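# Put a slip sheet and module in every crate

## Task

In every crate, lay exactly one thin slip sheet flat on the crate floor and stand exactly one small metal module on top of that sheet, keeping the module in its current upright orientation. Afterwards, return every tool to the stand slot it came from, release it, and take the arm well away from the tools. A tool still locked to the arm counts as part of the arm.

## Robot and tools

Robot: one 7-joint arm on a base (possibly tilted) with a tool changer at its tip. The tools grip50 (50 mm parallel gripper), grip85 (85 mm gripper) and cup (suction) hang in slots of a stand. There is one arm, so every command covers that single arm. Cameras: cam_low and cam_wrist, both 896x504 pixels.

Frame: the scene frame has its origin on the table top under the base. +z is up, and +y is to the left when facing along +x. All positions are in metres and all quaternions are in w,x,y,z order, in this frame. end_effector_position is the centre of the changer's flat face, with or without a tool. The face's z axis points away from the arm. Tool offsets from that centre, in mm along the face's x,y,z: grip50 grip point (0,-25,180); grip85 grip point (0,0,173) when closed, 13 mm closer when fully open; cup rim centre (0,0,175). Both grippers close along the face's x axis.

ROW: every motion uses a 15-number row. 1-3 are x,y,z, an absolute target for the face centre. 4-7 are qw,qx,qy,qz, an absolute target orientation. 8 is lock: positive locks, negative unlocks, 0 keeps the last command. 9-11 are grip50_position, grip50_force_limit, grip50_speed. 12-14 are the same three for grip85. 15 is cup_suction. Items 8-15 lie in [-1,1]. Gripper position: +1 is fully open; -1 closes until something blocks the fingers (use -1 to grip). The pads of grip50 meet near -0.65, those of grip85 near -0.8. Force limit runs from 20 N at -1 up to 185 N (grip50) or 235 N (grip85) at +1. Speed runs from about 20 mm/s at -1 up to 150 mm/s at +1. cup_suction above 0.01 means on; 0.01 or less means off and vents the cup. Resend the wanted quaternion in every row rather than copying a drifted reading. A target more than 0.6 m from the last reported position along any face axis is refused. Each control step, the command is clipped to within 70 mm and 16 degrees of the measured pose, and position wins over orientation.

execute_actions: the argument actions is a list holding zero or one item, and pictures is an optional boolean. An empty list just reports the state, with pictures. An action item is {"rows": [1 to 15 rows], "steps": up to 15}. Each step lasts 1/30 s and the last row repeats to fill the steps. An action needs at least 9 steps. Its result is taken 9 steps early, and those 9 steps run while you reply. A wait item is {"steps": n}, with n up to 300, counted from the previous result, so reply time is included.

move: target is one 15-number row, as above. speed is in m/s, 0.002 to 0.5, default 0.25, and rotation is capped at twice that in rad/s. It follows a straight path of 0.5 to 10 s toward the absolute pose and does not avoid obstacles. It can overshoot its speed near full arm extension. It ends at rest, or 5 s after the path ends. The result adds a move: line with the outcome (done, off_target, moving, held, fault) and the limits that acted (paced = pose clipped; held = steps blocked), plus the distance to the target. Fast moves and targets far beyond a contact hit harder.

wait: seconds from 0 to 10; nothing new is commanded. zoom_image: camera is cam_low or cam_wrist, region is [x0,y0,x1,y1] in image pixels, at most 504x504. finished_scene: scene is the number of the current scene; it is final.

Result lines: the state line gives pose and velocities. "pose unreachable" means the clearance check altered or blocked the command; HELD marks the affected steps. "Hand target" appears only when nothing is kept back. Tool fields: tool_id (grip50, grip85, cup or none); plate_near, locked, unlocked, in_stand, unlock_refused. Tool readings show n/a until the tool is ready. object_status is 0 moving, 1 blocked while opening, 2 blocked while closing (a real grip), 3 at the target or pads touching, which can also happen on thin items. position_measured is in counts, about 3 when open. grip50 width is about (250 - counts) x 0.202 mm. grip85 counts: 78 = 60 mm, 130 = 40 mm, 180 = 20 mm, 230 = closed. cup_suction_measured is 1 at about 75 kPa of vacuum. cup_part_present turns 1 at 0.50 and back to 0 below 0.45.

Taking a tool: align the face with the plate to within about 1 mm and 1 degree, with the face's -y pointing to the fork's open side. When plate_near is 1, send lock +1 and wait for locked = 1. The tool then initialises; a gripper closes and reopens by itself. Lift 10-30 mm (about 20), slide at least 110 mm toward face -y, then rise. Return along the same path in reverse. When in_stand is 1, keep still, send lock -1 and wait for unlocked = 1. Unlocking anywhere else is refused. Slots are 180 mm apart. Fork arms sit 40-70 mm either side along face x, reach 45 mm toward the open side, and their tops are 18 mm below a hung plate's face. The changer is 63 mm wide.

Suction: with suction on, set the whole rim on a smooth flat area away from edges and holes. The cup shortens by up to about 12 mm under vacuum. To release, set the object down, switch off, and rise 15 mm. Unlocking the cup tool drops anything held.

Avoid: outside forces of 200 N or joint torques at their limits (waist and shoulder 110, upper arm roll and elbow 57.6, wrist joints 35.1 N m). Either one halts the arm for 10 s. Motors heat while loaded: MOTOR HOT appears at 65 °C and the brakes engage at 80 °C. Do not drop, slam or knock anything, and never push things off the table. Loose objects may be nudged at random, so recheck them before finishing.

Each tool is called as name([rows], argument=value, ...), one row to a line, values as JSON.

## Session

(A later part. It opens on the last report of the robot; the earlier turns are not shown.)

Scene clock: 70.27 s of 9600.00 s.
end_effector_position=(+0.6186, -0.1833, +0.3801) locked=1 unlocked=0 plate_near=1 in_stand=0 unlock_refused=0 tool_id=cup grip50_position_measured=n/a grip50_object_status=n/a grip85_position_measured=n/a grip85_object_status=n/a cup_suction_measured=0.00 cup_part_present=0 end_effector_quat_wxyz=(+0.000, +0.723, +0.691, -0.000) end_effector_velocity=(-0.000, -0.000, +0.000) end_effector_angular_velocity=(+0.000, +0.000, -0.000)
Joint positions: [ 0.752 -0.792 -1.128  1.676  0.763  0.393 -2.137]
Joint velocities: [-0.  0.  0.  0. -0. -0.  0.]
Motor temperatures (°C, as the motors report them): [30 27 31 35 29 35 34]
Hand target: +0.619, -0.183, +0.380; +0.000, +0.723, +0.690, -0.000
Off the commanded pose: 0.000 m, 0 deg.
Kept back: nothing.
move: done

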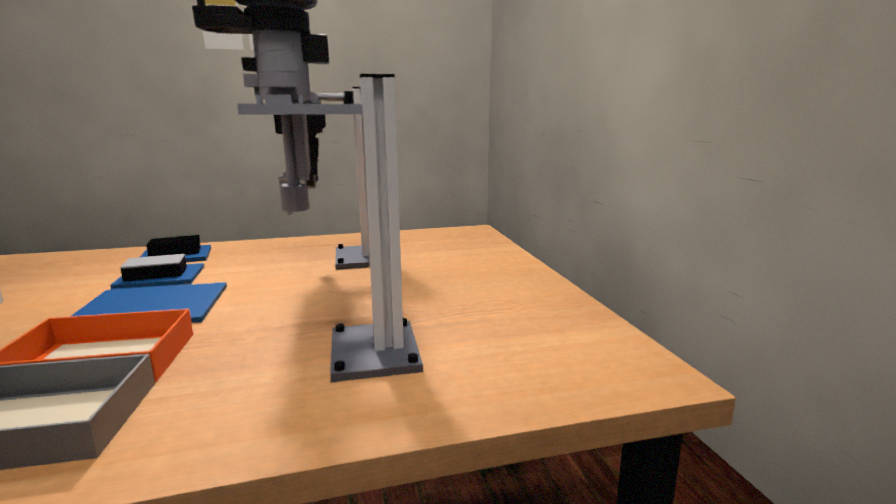

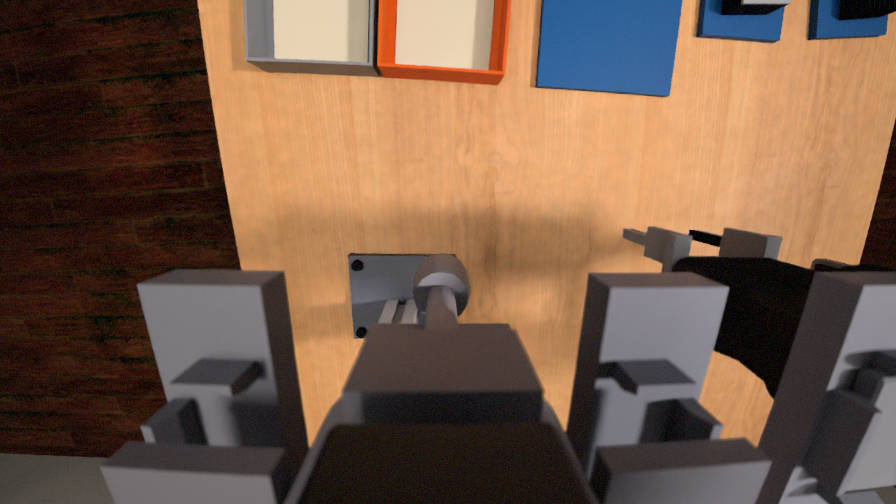

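move(target=[0.6187,-0.1845,0.361,0,0.7236,0.6903,0,0,1,0,0,1,0,0,0], speed=0.015)

move(target=[0.6187,-0.1845,0.361,0,0.7236,0.6903,0,-1,1,0,0,1,0,0,0])

execute_actions([
  {"steps":15},
])

Scene clock: 72.03 s of 9600.00 s.
end_effector_position=(+0.6188, -0.1846, +0.3613) locked=1 unlocked=0 plate_near=1 in_stand=1 unlock_refused=0 tool_id=cup grip50_position_measured=n/a grip50_object_status=n/a grip85_position_measured=n/a grip85_object_status=n/a cup_suction_measured=0.00 cup_part_present=0 end_effector_quat_wxyz=(+0.000, +0.724, +0.690, -0.000) end_effector_velocity=(-0.000, +0.000, +0.000) end_effector_angular_velocity=(-0.000, +0.000, +0.000)
Joint positions: [ 0.734 -0.82  -1.102  1.678  0.789  0.419 -2.148]
Joint velocities: [ 0.     0.    -0.     0.    -0.001 -0.     0.   ]
Motor temperatures (°C, as the motors report them): [30 27 32 35 29 35 34]
Hand target: +0.619, -0.185, +0.361; +0.000, +0.724, +0.690, -0.000
Off the commanded pose: 0.000 m, 0 deg.
Kept back: nothing.
move: done

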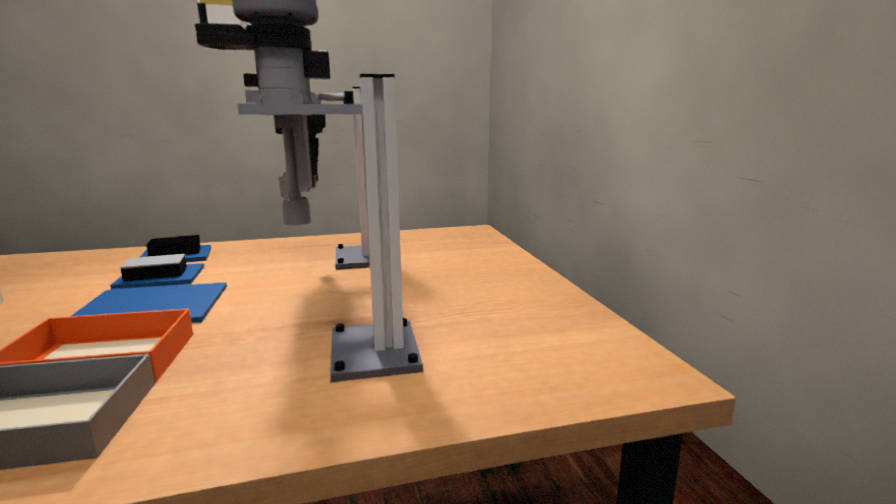

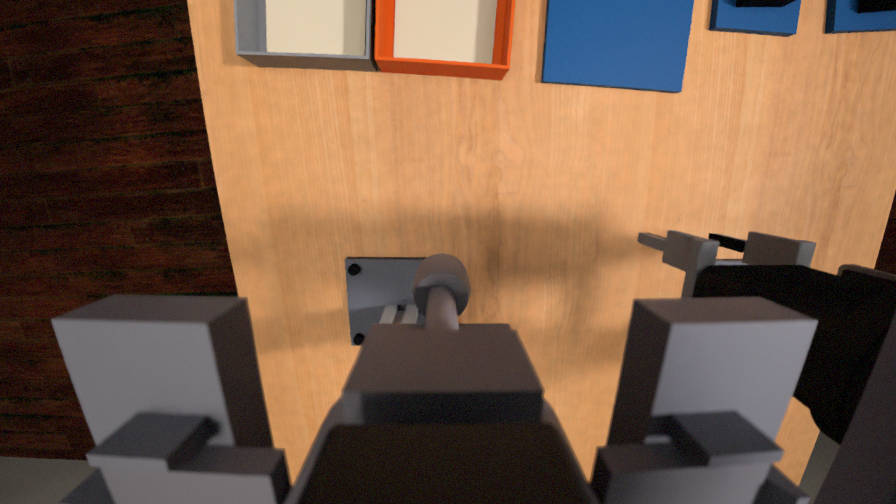

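Scene clock: 72.73 s of 9600.00 s.
end_effector_position=(+0.6187, -0.1846, +0.3612) locked=0 unlocked=0 plate_near=1 in_stand=1 unlock_refused=0 tool_id=none grip50_position_measured=n/a grip50_object_status=n/a grip85_position_measured=n/a grip85_object_status=n/a cup_suction_measured=n/a cup_part_present=n/a end_effector_quat_wxyz=(+0.000, +0.724, +0.690, -0.000) end_effector_velocity=(-0.000, +0.000, -0.000) end_effector_angular_velocity=(+0.000, +0.000, -0.000)
Joint positions: [ 0.734 -0.821 -1.102  1.678  0.789  0.419 -2.148]
Joint velocities: [ 0. -0. -0.  0.  0. -0. -0.]
Motor temperatures (°C, as the motors report them): [30 27 32 35 29 35 34]
Hand target: +0.619, -0.185, +0.361; +0.000, +0.724, +0.690, -0.000
Off the commanded pose: 0.000 m, 0 deg.
Kept back: nothing.
move: done

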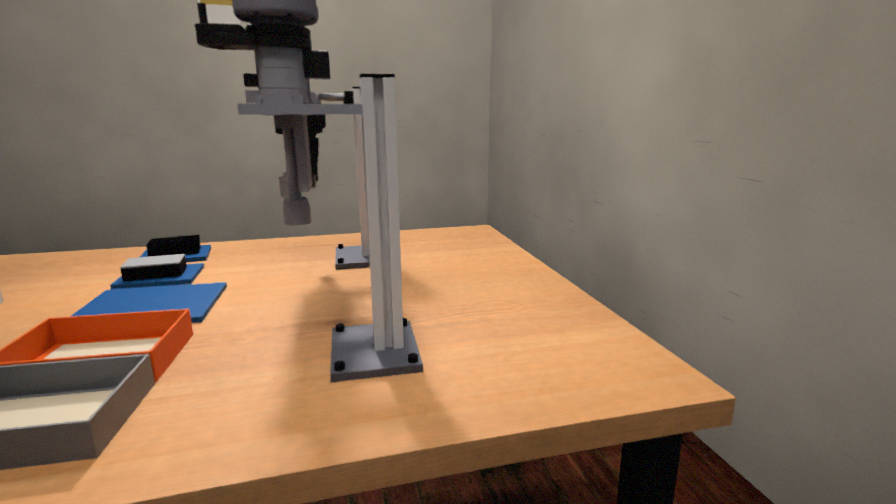

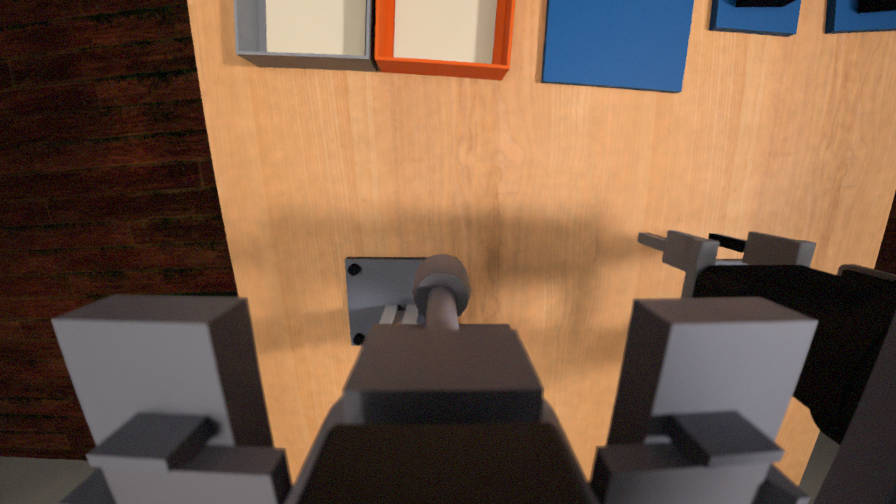

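Scene clock: 73.23 s of 9600.00 s.
end_effector_position=(+0.6187, -0.1846, +0.3612) locked=0 unlocked=1 plate_near=1 in_stand=1 unlock_refused=0 tool_id=none grip50_position_measured=n/a grip50_object_status=n/a grip85_position_measured=n/a grip85_object_status=n/a cup_suction_measured=n/a cup_part_present=n/a end_effector_quat_wxyz=(+0.000, +0.724, +0.690, -0.000) end_effector_velocity=(+0.000, +0.000, +0.000) end_effector_angular_velocity=(-0.000, -0.000, +0.000)
Joint positions: [ 0.734 -0.821 -1.102  1.678  0.789  0.419 -2.148]
Joint velocities: [ 0. -0.  0. -0. -0.  0. -0.]
Motor temperatures (°C, as the motors report them): [30 27 32 35 29 35 34]
Hand target: +0.619, -0.185, +0.361; +0.000, +0.724, +0.690, -0.000
Off the commanded pose: 0.000 m, 0 deg.
Kept back: nothing.
Steps of this call (steps 1 to 15: nothing new was sent). Readings (end_effector_position | what the end effector reports):
1: (+0.6187, -0.1846, +0.3612) | locked=0 unlocked=0 plate_near=1 in_stand=1 unlock_refused=0 tool_id=none grip50_position_measured=n/a grip50_object_status=n/a grip85_position_measured=n/a grip85_object_status=n/a cup_suction_measured=n/a cup_part_present=n/a
2: (+0.6187, -0.1846, +0.3612) | locked=0 unlocked=0 plate_near=1 in_stand=1 unlock_refused=0 tool_id=none grip50_position_measured=n/a grip50_object_status=n/a grip85_position_measured=n/a grip85_object_status=n/a cup_suction_measured=n/a cup_part_present=n/a
4: (+0.6187, -0.1846, +0.3612) | locked=0 unlocked=1 plate_near=1 in_stand=1 unlock_refused=0 tool_id=none grip50_position_measured=n/a grip50_object_status=n/a grip85_position_measured=n/a grip85_object_status=n/a cup_suction_measured=n/a cup_part_present=n/a
8: (+0.6187, -0.1846, +0.3612) | locked=0 unlocked=1 plate_near=1 in_stand=1 unlock_refused=0 tool_id=none grip50_position_measured=n/a grip50_object_status=n/a grip85_position_measured=n/a grip85_object_status=n/a cup_suction_measured=n/a cup_part_present=n/a
15: the state above

move(target=[0.6187,-0.1845,0.382,0,0.7236,0.6903,0,0,1,0,0,1,0,0,0], speed=0.05)

move(target=[0.637,0.1745,0.382,0,0.7236,0.6903,0,0,1,0,0,1,0,0,0], speed=0.2)

Scene clock: 74.17 s of 9600.00 s.
end_effector_position=(+0.6187, -0.1846, +0.3821) locked=0 unlocked=1 plate_near=0 in_stand=0 unlock_refused=0 tool_id=none grip50_position_measured=n/a grip50_object_status=n/a grip85_position_measured=n/a grip85_object_status=n/a cup_suction_measured=n/a cup_part_present=n/a end_effector_quat_wxyz=(+0.000, +0.723, +0.690, +0.000) end_effector_velocity=(+0.000, +0.000, -0.000) end_effector_angular_velocity=(-0.000, +0.000, -0.000)
Joint positions: [ 0.75  -0.789 -1.128  1.674  0.759  0.391 -2.137]
Joint velocities: [ 0. -0.  0. -0. -0.  0.  0.]
Motor temperatures (°C, as the motors report them): [30 27 32 35 29 35 34]
Hand target: +0.619, -0.184, +0.382; -0.000, +0.724, +0.690, +0.000
Off the commanded pose: 0.000 m, 0 deg.
Kept back: nothing.
move: done

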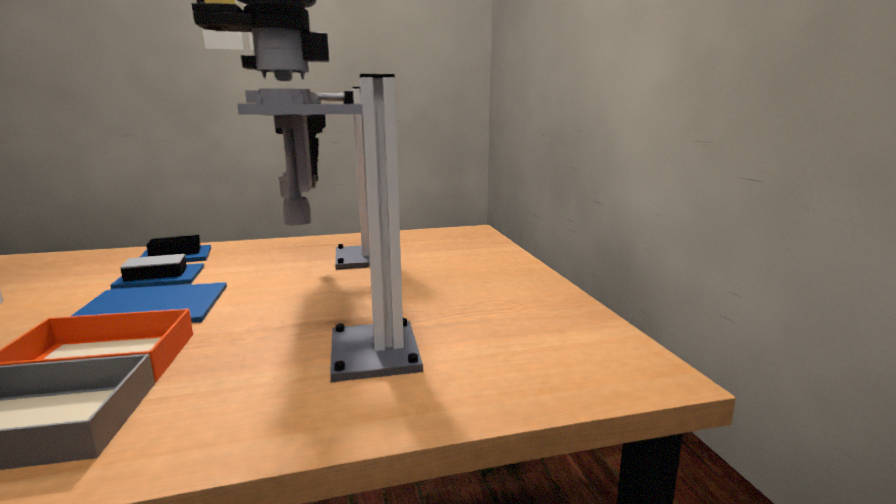

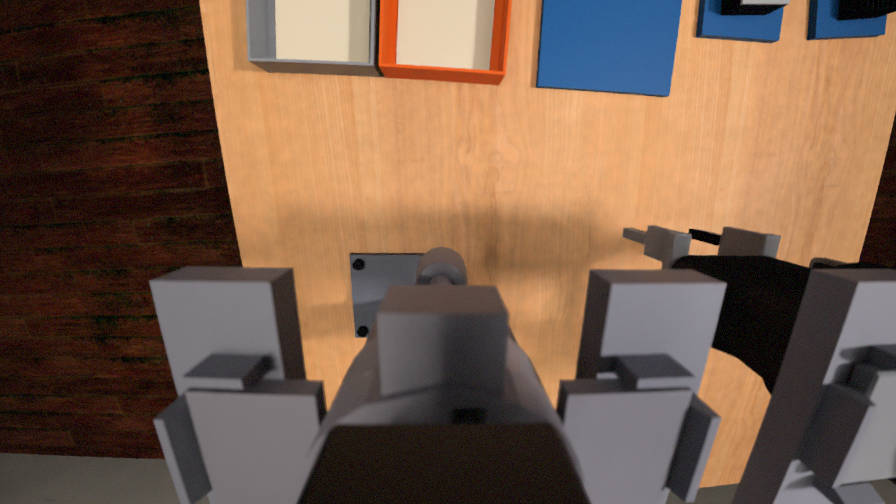

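Scene clock: 76.37 s of 9600.00 s.
end_effector_position=(+0.6368, +0.1744, +0.3820) locked=0 unlocked=1 plate_near=0 in_stand=0 unlock_refused=0 tool_id=none grip50_position_measured=n/a grip50_object_status=n/a grip85_position_measured=n/a grip85_object_status=n/a cup_suction_measured=n/a cup_part_present=n/a end_effector_quat_wxyz=(-0.000, +0.724, +0.690, -0.000) end_effector_velocity=(+0.000, -0.000, +0.000) end_effector_angular_velocity=(-0.000, +0.000, -0.000)
Joint positions: [ 1.267 -0.815 -1.103  1.617  0.763  0.369 -1.567]
Joint velocities: [-0.     0.    -0.    -0.    -0.001 -0.    -0.   ]
Motor temperatures (°C, as the motors report them): [30 27 32 35 29 35 34]
Hand target: +0.637, +0.174, +0.382; -0.000, +0.724, +0.690, -0.000
Off the commanded pose: 0.000 m, 0 deg.
Kept back: nothing.
move: done

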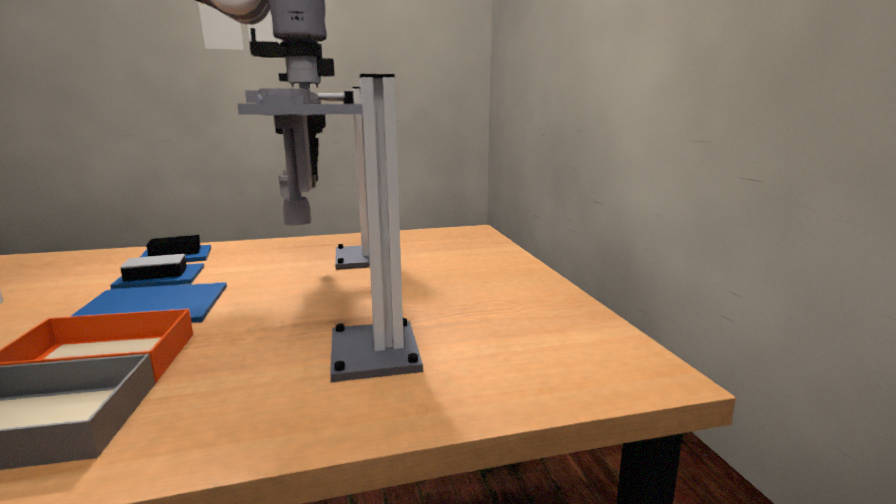

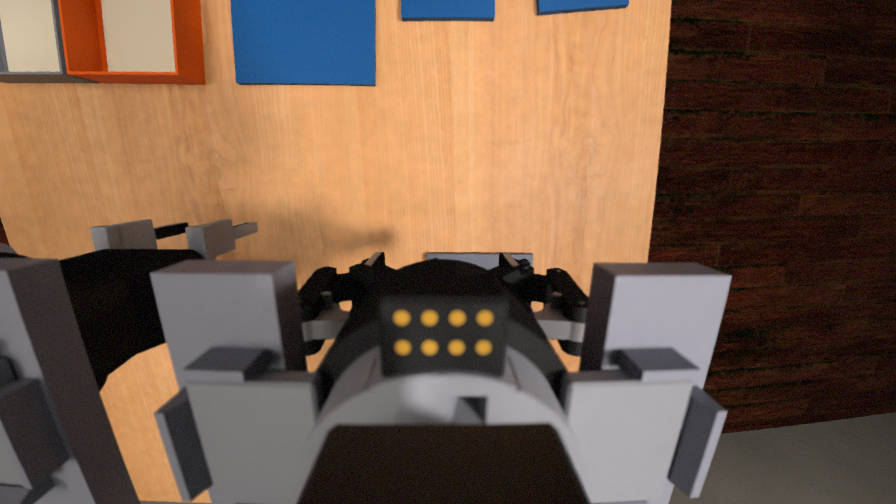

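move(target=[0.634,0.1746,0.382,0,0.7236,0.6903,0,0,1,0,0,1,0,0,0], speed=0.02)

move(target=[0.634,0.1746,0.3665,0,0.7236,0.6903,0,0,1,0,0,1,0,0,0], speed=0.01)

Scene clock: 77.37 s of 9600.00 s.
end_effector_position=(+0.6340, +0.1746, +0.3819) locked=0 unlocked=1 plate_near=0 in_stand=0 unlock_refused=0 tool_id=none grip50_position_measured=n/a grip50_object_status=n/a grip85_position_measured=n/a grip85_object_status=n/a cup_suction_measured=n/a cup_part_present=n/a end_effector_quat_wxyz=(-0.000, +0.724, +0.690, +0.000) end_effector_velocity=(-0.000, -0.000, -0.000) end_effector_angular_velocity=(-0.000, +0.000, -0.000)
Joint positions: [ 1.275 -0.811 -1.107  1.627  0.763  0.374 -1.568]
Joint velocities: [-0. -0. -0.  0. -0. -0.  0.]
Motor temperatures (°C, as the motors report them): [30 27 32 35 29 35 34]
Hand target: +0.634, +0.175, +0.382; -0.000, +0.724, +0.690, +0.000
Off the commanded pose: 0.000 m, 0 deg.
Kept back: nothing.
move: done

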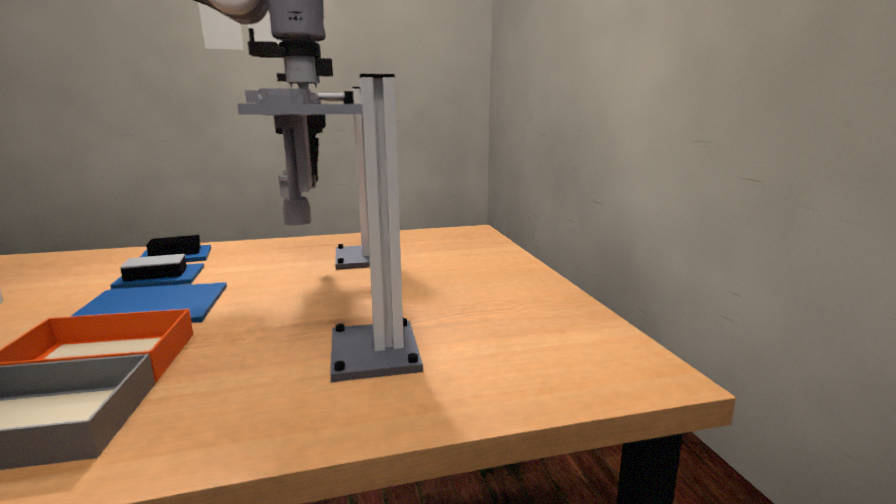

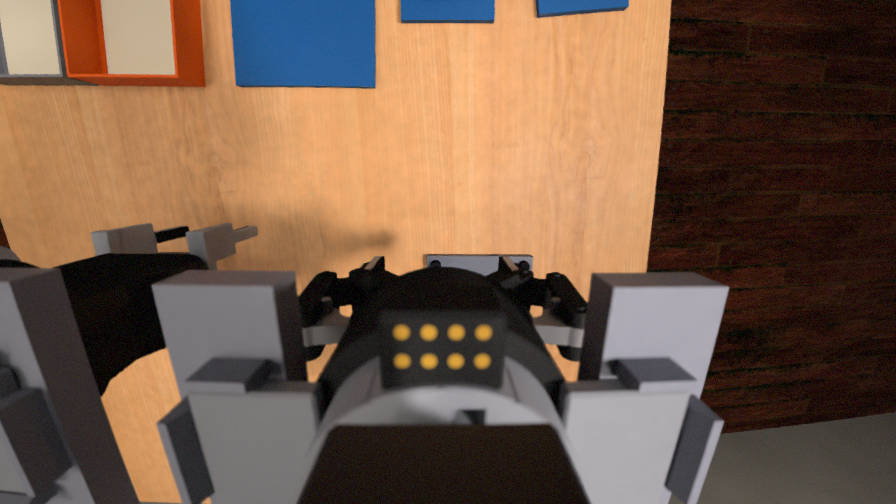

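Scene clock: 79.13 s of 9600.00 s.
end_effector_position=(+0.6340, +0.1746, +0.3665) locked=0 unlocked=1 plate_near=0 in_stand=0 unlock_refused=0 tool_id=none grip50_position_measured=n/a grip50_object_status=n/a grip85_position_measured=n/a grip85_object_status=n/a cup_suction_measured=n/a cup_part_present=n/a end_effector_quat_wxyz=(+0.000, +0.724, +0.690, -0.000) end_effector_velocity=(-0.000, +0.000, -0.000) end_effector_angular_velocity=(-0.000, +0.000, +0.000)
Joint positions: [ 1.264 -0.833 -1.088  1.63   0.781  0.396 -1.575]
Joint velocities: [ 0. -0. -0.  0. -0. -0.  0.]
Motor temperatures (°C, as the motors report them): [30 27 32 35 29 35 34]
Hand target: +0.634, +0.175, +0.367; +0.000, +0.724, +0.690, -0.000
Off the commanded pose: 0.000 m, 0 deg.
Kept back: nothing.
move: done

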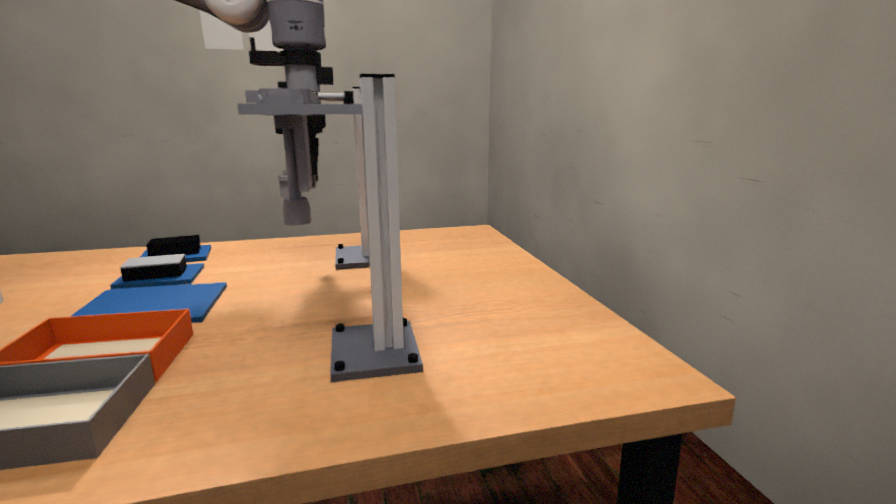

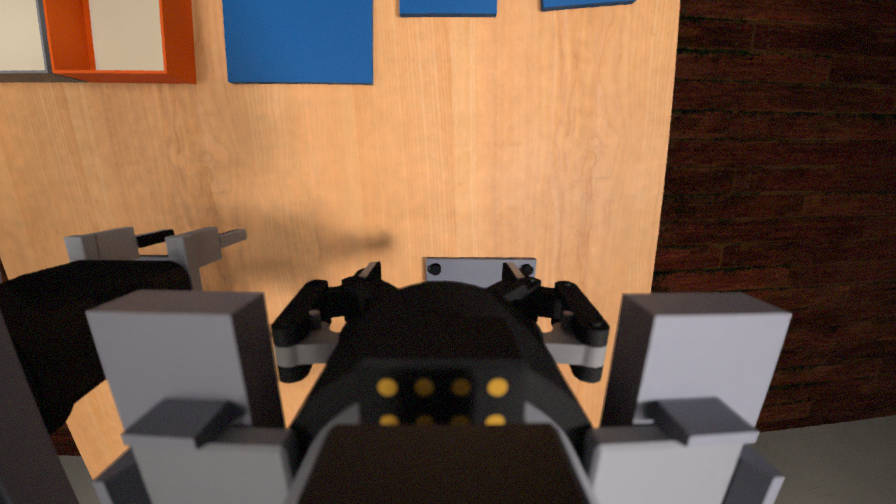

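move(target=[0.634,0.1746,0.361,0,0.7236,0.6903,0,0,1,0,0,1,0,0,0], speed=0.008)

move(target=[0.634,0.1746,0.361,0,0.7236,0.6903,0,1,1,0,0,1,0,0,0])

execute_actions([
  {"steps":15},
])

move(target=[0.634,0.1746,0.381,0,0.7236,0.6903,0,0,1,0,0,1,0,0,0], speed=0.05)

move(target=[0.505,0.1805,0.381,0,0.7236,0.6903,0,0,1,0,0,1,0,0,0], speed=0.12)

move(target=[0.325,0.188,0.26,0,0.70,0.714,0,0,1,0,0,1,0,0,0])

Scene clock: 80.67 s of 9600.00 s.
end_effector_position=(+0.6340, +0.1746, +0.3612) locked=0 unlocked=1 plate_near=1 in_stand=1 unlock_refused=0 tool_id=none grip50_position_measured=n/a grip50_object_status=n/a grip85_position_measured=n/a grip85_object_status=n/a cup_suction_measured=n/a cup_part_present=n/a end_effector_quat_wxyz=(+0.000, +0.724, +0.690, -0.000) end_effector_velocity=(+0.000, +0.000, +0.000) end_effector_angular_velocity=(-0.000, -0.000, +0.000)
Joint positions: [ 1.26  -0.841 -1.081  1.631  0.788  0.404 -1.578]
Joint velocities: [ 0.  0.  0.  0. -0.  0.  0.]
Motor temperatures (°C, as the motors report them): [30 27 32 35 29 35 34]
Hand target: +0.634, +0.175, +0.361; +0.000, +0.724, +0.690, -0.000
Off the commanded pose: 0.000 m, 0 deg.
Kept back: nothing.
move: done

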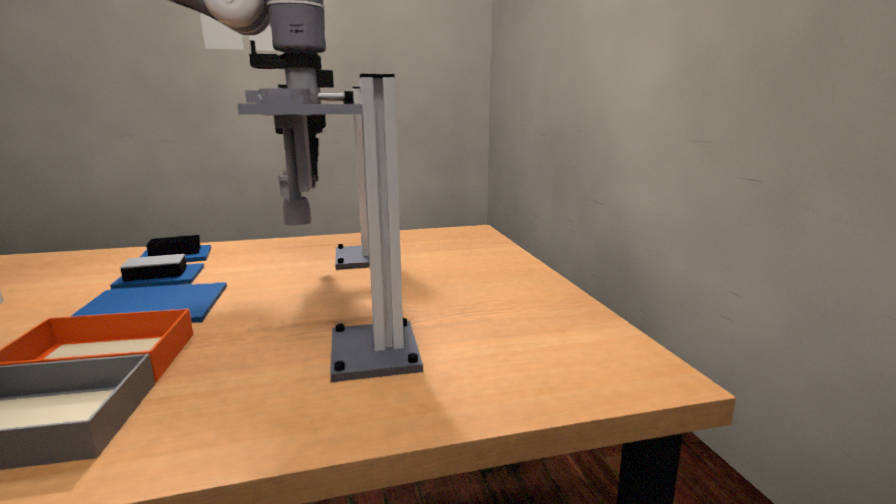

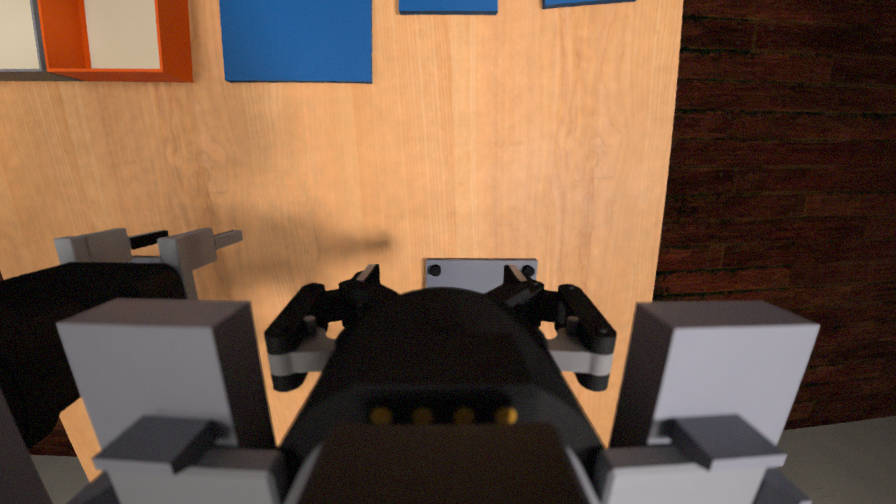

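Scene clock: 81.37 s of 9600.00 s.
end_effector_position=(+0.6341, +0.1746, +0.3613) locked=0 unlocked=0 plate_near=1 in_stand=1 unlock_refused=0 tool_id=none grip50_position_measured=n/a grip50_object_status=n/a grip85_position_measured=n/a grip85_object_status=n/a cup_suction_measured=n/a cup_part_present=n/a end_effector_quat_wxyz=(+0.000, +0.724, +0.690, +0.000) end_effector_velocity=(+0.000, +0.001, +0.001) end_effector_angular_velocity=(+0.007, -0.004, -0.001)
Joint positions: [ 1.26  -0.841 -1.081  1.631  0.788  0.404 -1.578]
Joint velocities: [ 0.     0.003  0.    -0.     0.005  0.002 -0.   ]
Motor temperatures (°C, as the motors report them): [30 27 32 35 29 35 34]
Hand target: +0.634, +0.175, +0.361; +0.000, +0.724, +0.690, -0.000
Off the commanded pose: 0.000 m, 0 deg.
Kept back: nothing.
move: done

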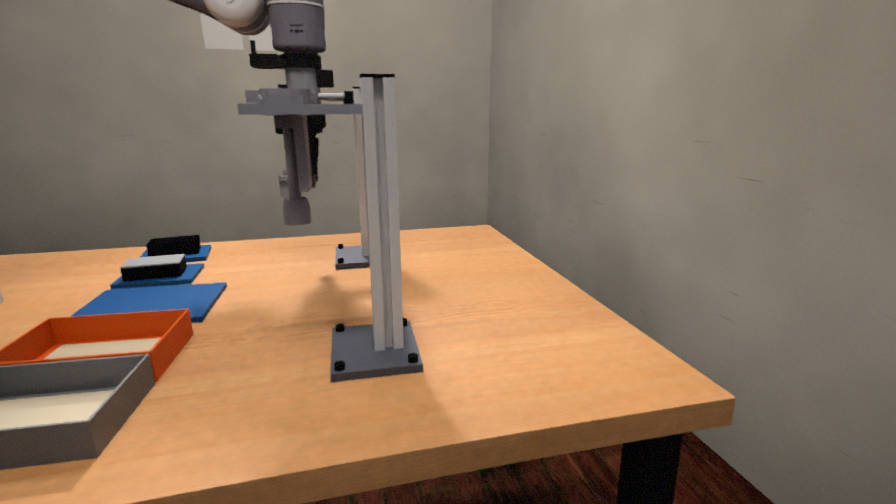

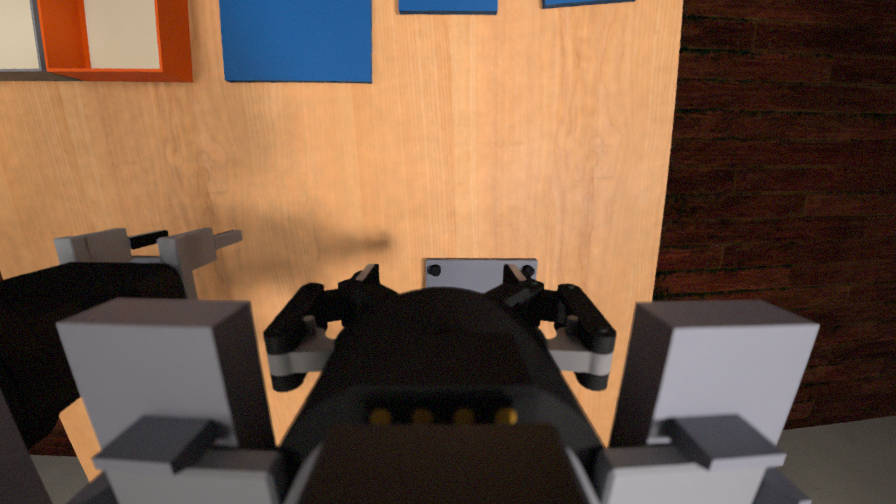

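Scene clock: 81.87 s of 9600.00 s.
end_effector_position=(+0.6342, +0.1746, +0.3615) locked=1 unlocked=0 plate_near=1 in_stand=1 unlock_refused=0 tool_id=grip85 grip50_position_measured=n/a grip50_object_status=n/a grip85_position_measured=n/a grip85_object_status=n/a cup_suction_measured=n/a cup_part_present=n/a end_effector_quat_wxyz=(+0.000, +0.724, +0.690, +0.000) end_effector_velocity=(+0.000, +0.000, -0.000) end_effector_angular_velocity=(+0.000, +0.000, +0.000)
Joint positions: [ 1.26  -0.841 -1.081  1.631  0.788  0.405 -1.578]
Joint velocities: [-0. -0.  0. -0.  0. -0.  0.]
Motor temperatures (°C, as the motors report them): [30 27 32 35 29 35 34]
Hand target: +0.634, +0.175, +0.361; +0.000, +0.724, +0.690, -0.000
Off the commanded pose: 0.001 m, 0 deg.
Kept back: nothing.
Steps of this call (steps 1 to 15: nothing new was sent). Readings (end_effector_position | what the end effector reports):
1: (+0.6341, +0.1746, +0.3613) | locked=0 unlocked=0 plate_near=1 in_stand=1 unlock_refused=0 tool_id=none grip50_position_measured=n/a grip50_object_status=n/a grip85_position_measured=n/a grip85_object_status=n/a cup_suction_measured=n/a cup_part_present=n/a
2: (+0.6341, +0.1746, +0.3613) | locked=0 unlocked=0 plate_near=1 in_stand=1 unlock_refused=0 tool_id=none grip50_position_measured=n/a grip50_object_status=n/a grip85_position_measured=n/a grip85_object_status=n/a cup_suction_measured=n/a cup_part_present=n/a
4: (+0.6342, +0.1746, +0.3615) | locked=1 unlocked=0 plate_near=1 in_stand=1 unlock_refused=0 tool_id=grip85 grip50_position_measured=n/a grip50_object_status=n/a grip85_position_measured=n/a grip85_object_status=n/a cup_suction_measured=n/a cup_part_present=n/a
8: (+0.6342, +0.1746, +0.3615) | locked=1 unlocked=0 plate_near=1 in_stand=1 unlock_refused=0 tool_id=grip85 grip50_position_measured=n/a grip50_object_status=n/a grip85_position_measured=n/a grip85_object_status=n/a cup_suction_measured=n/a cup_part_present=n/a
15: the state above

Scene clock: 82.80 s of 9600.00 s.
end_effector_position=(+0.6341, +0.1745, +0.3811) locked=1 unlocked=0 plate_near=1 in_stand=0 unlock_refused=0 tool_id=grip85 grip50_position_measured=n/a grip50_object_status=n/a grip85_position_measured=n/a grip85_object_status=n/a cup_suction_measured=n/a cup_part_present=n/a end_effector_quat_wxyz=(+0.000, +0.723, +0.690, +0.000) end_effector_velocity=(-0.000, -0.000, -0.000) end_effector_angular_velocity=(-0.000, +0.000, -0.000)
Joint positions: [ 1.273 -0.811 -1.104  1.627  0.762  0.377 -1.568]
Joint velocities: [-0. -0.  0.  0. -0.  0.  0.]
Motor temperatures (°C, as the motors report them): [30 27 32 35 29 35 34]
Hand target: +0.634, +0.175, +0.381; -0.000, +0.724, +0.690, +0.000
Off the commanded pose: 0.000 m, 0 deg.
Kept back: nothing.
move: done

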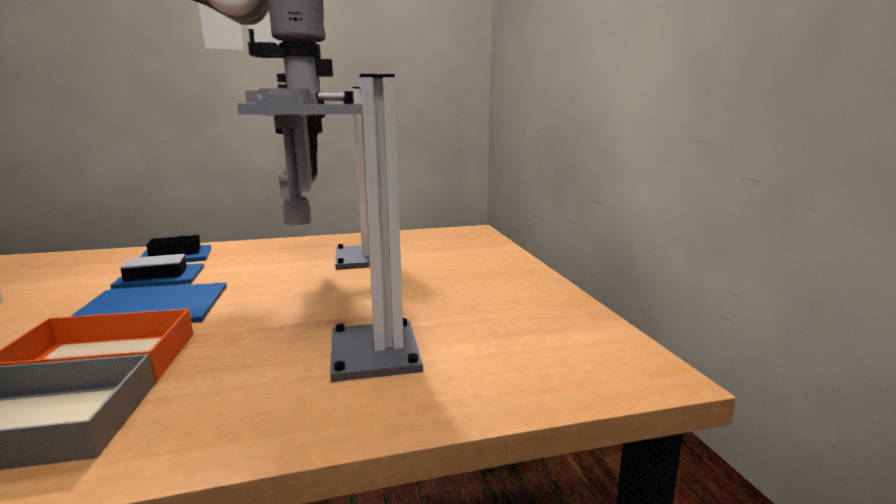

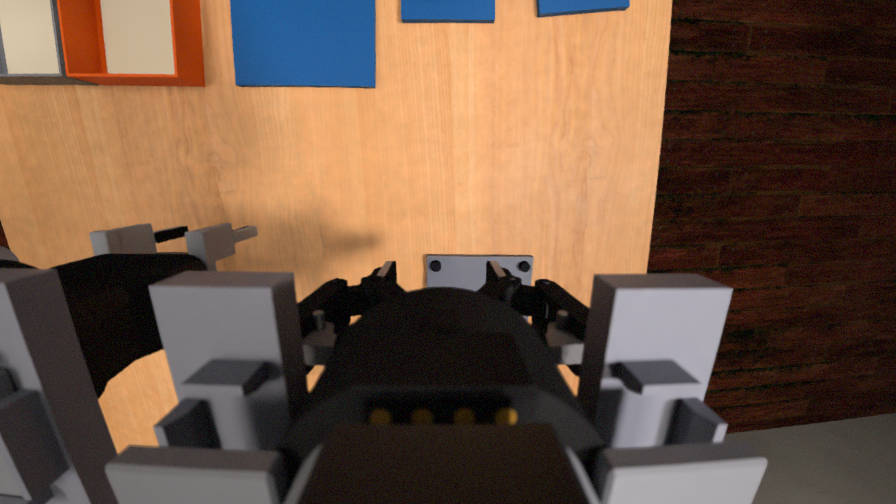

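Scene clock: 84.17 s of 9600.00 s.
end_effector_position=(+0.5048, +0.1805, +0.3809) locked=1 unlocked=0 plate_near=1 in_stand=0 unlock_refused=0 tool_id=grip85 grip50_position_measured=n/a grip50_object_status=n/a grip85_position_measured=n/a grip85_object_status=n/a cup_suction_measured=n/a cup_part_present=n/a end_effector_quat_wxyz=(-0.000, +0.724, +0.690, +0.000) end_effector_velocity=(+0.000, -0.001, -0.000) end_effector_angular_velocity=(-0.002, +0.000, -0.001)
Joint positions: [ 1.661 -0.636 -1.291  2.03   0.715  0.53  -1.546]
Joint velocities: [-0.001 -0.001 -0.     0.    -0.     0.    -0.   ]
Motor temperatures (°C, as the motors report them): [30 27 32 35 29 35 34]
Hand target: +0.505, +0.180, +0.381; -0.000, +0.724, +0.690, +0.000
Off the commanded pose: 0.000 m, 0 deg.
Kept back: nothing.
move: done

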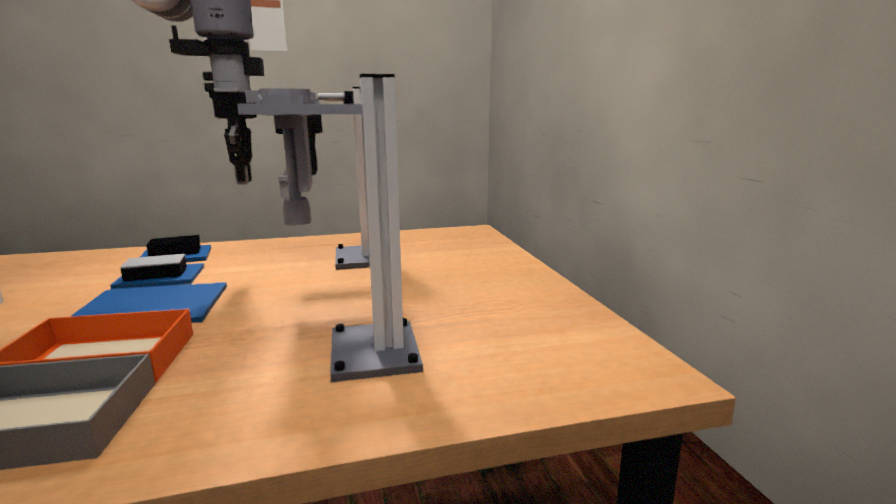

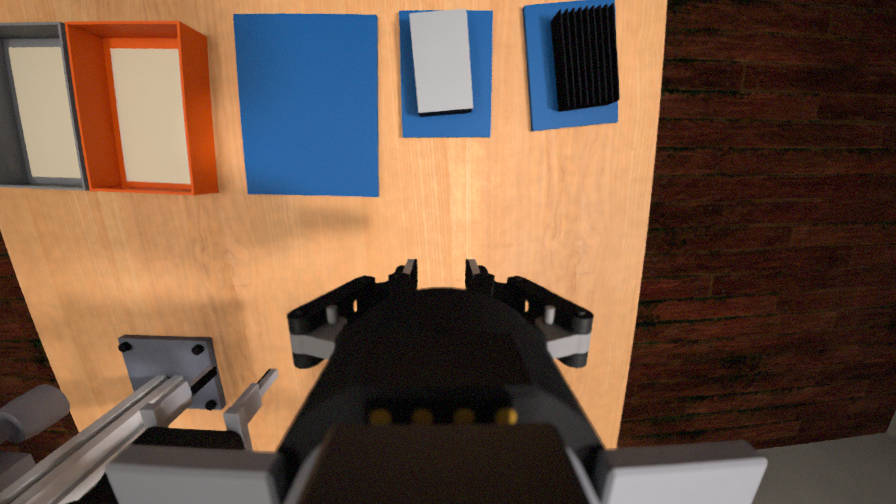

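Scene clock: 85.40 s of 9600.00 s.
end_effector_position=(+0.3251, +0.1878, +0.2601) locked=1 unlocked=0 plate_near=1 in_stand=0 unlock_refused=0 tool_id=grip85 grip50_position_measured=n/a grip50_object_status=n/a grip85_position_measured=3 grip85_object_status=3 cup_suction_measured=n/a cup_part_present=n/a end_effector_quat_wxyz=(+0.000, +0.700, +0.714, +0.000) end_effector_velocity=(+0.000, +0.000, +0.000) end_effector_angular_velocity=(+0.001, -0.000, -0.000)
Joint positions: [ 1.936 -0.696 -1.121  2.407  1.071  0.862 -1.654]
Joint velocities: [ 0.  0. -0. -0.  0. -0. -0.]
Motor temperatures (°C, as the motors report them): [30 27 32 35 29 35 34]
Hand target: +0.325, +0.188, +0.260; +0.000, +0.700, +0.714, +0.000
Off the commanded pose: 0.000 m, 0 deg.
Kept back: nothing.
move: done

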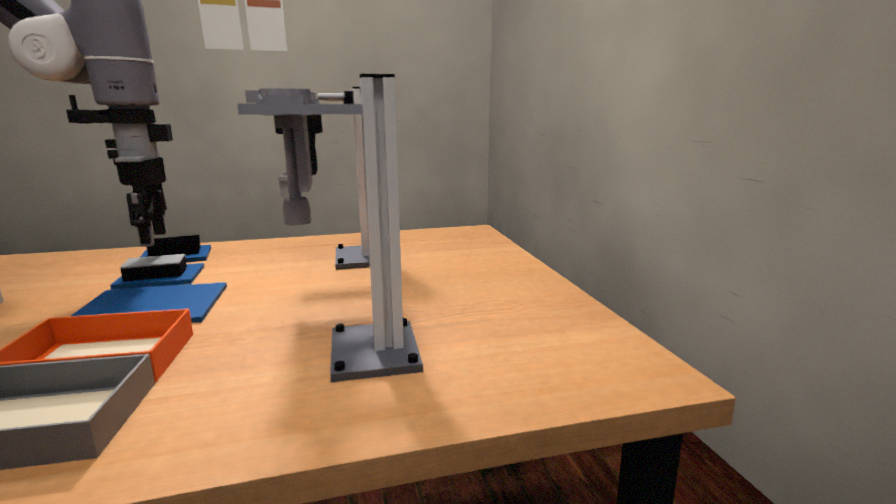

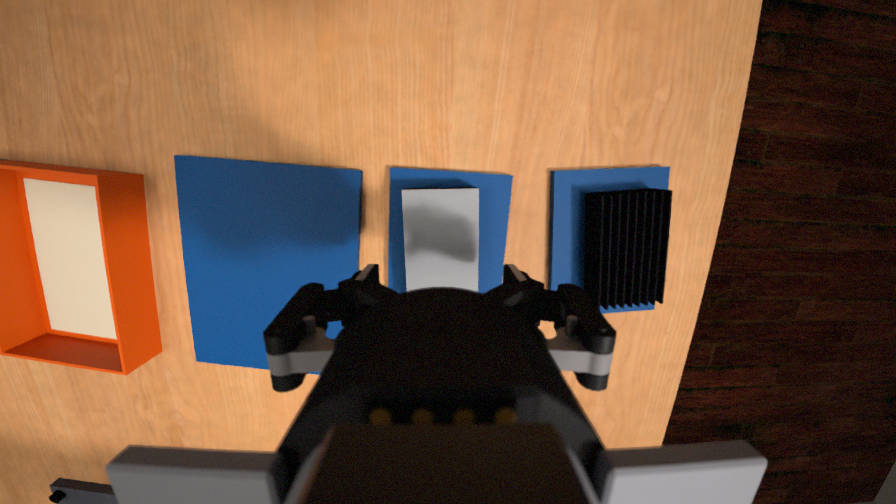

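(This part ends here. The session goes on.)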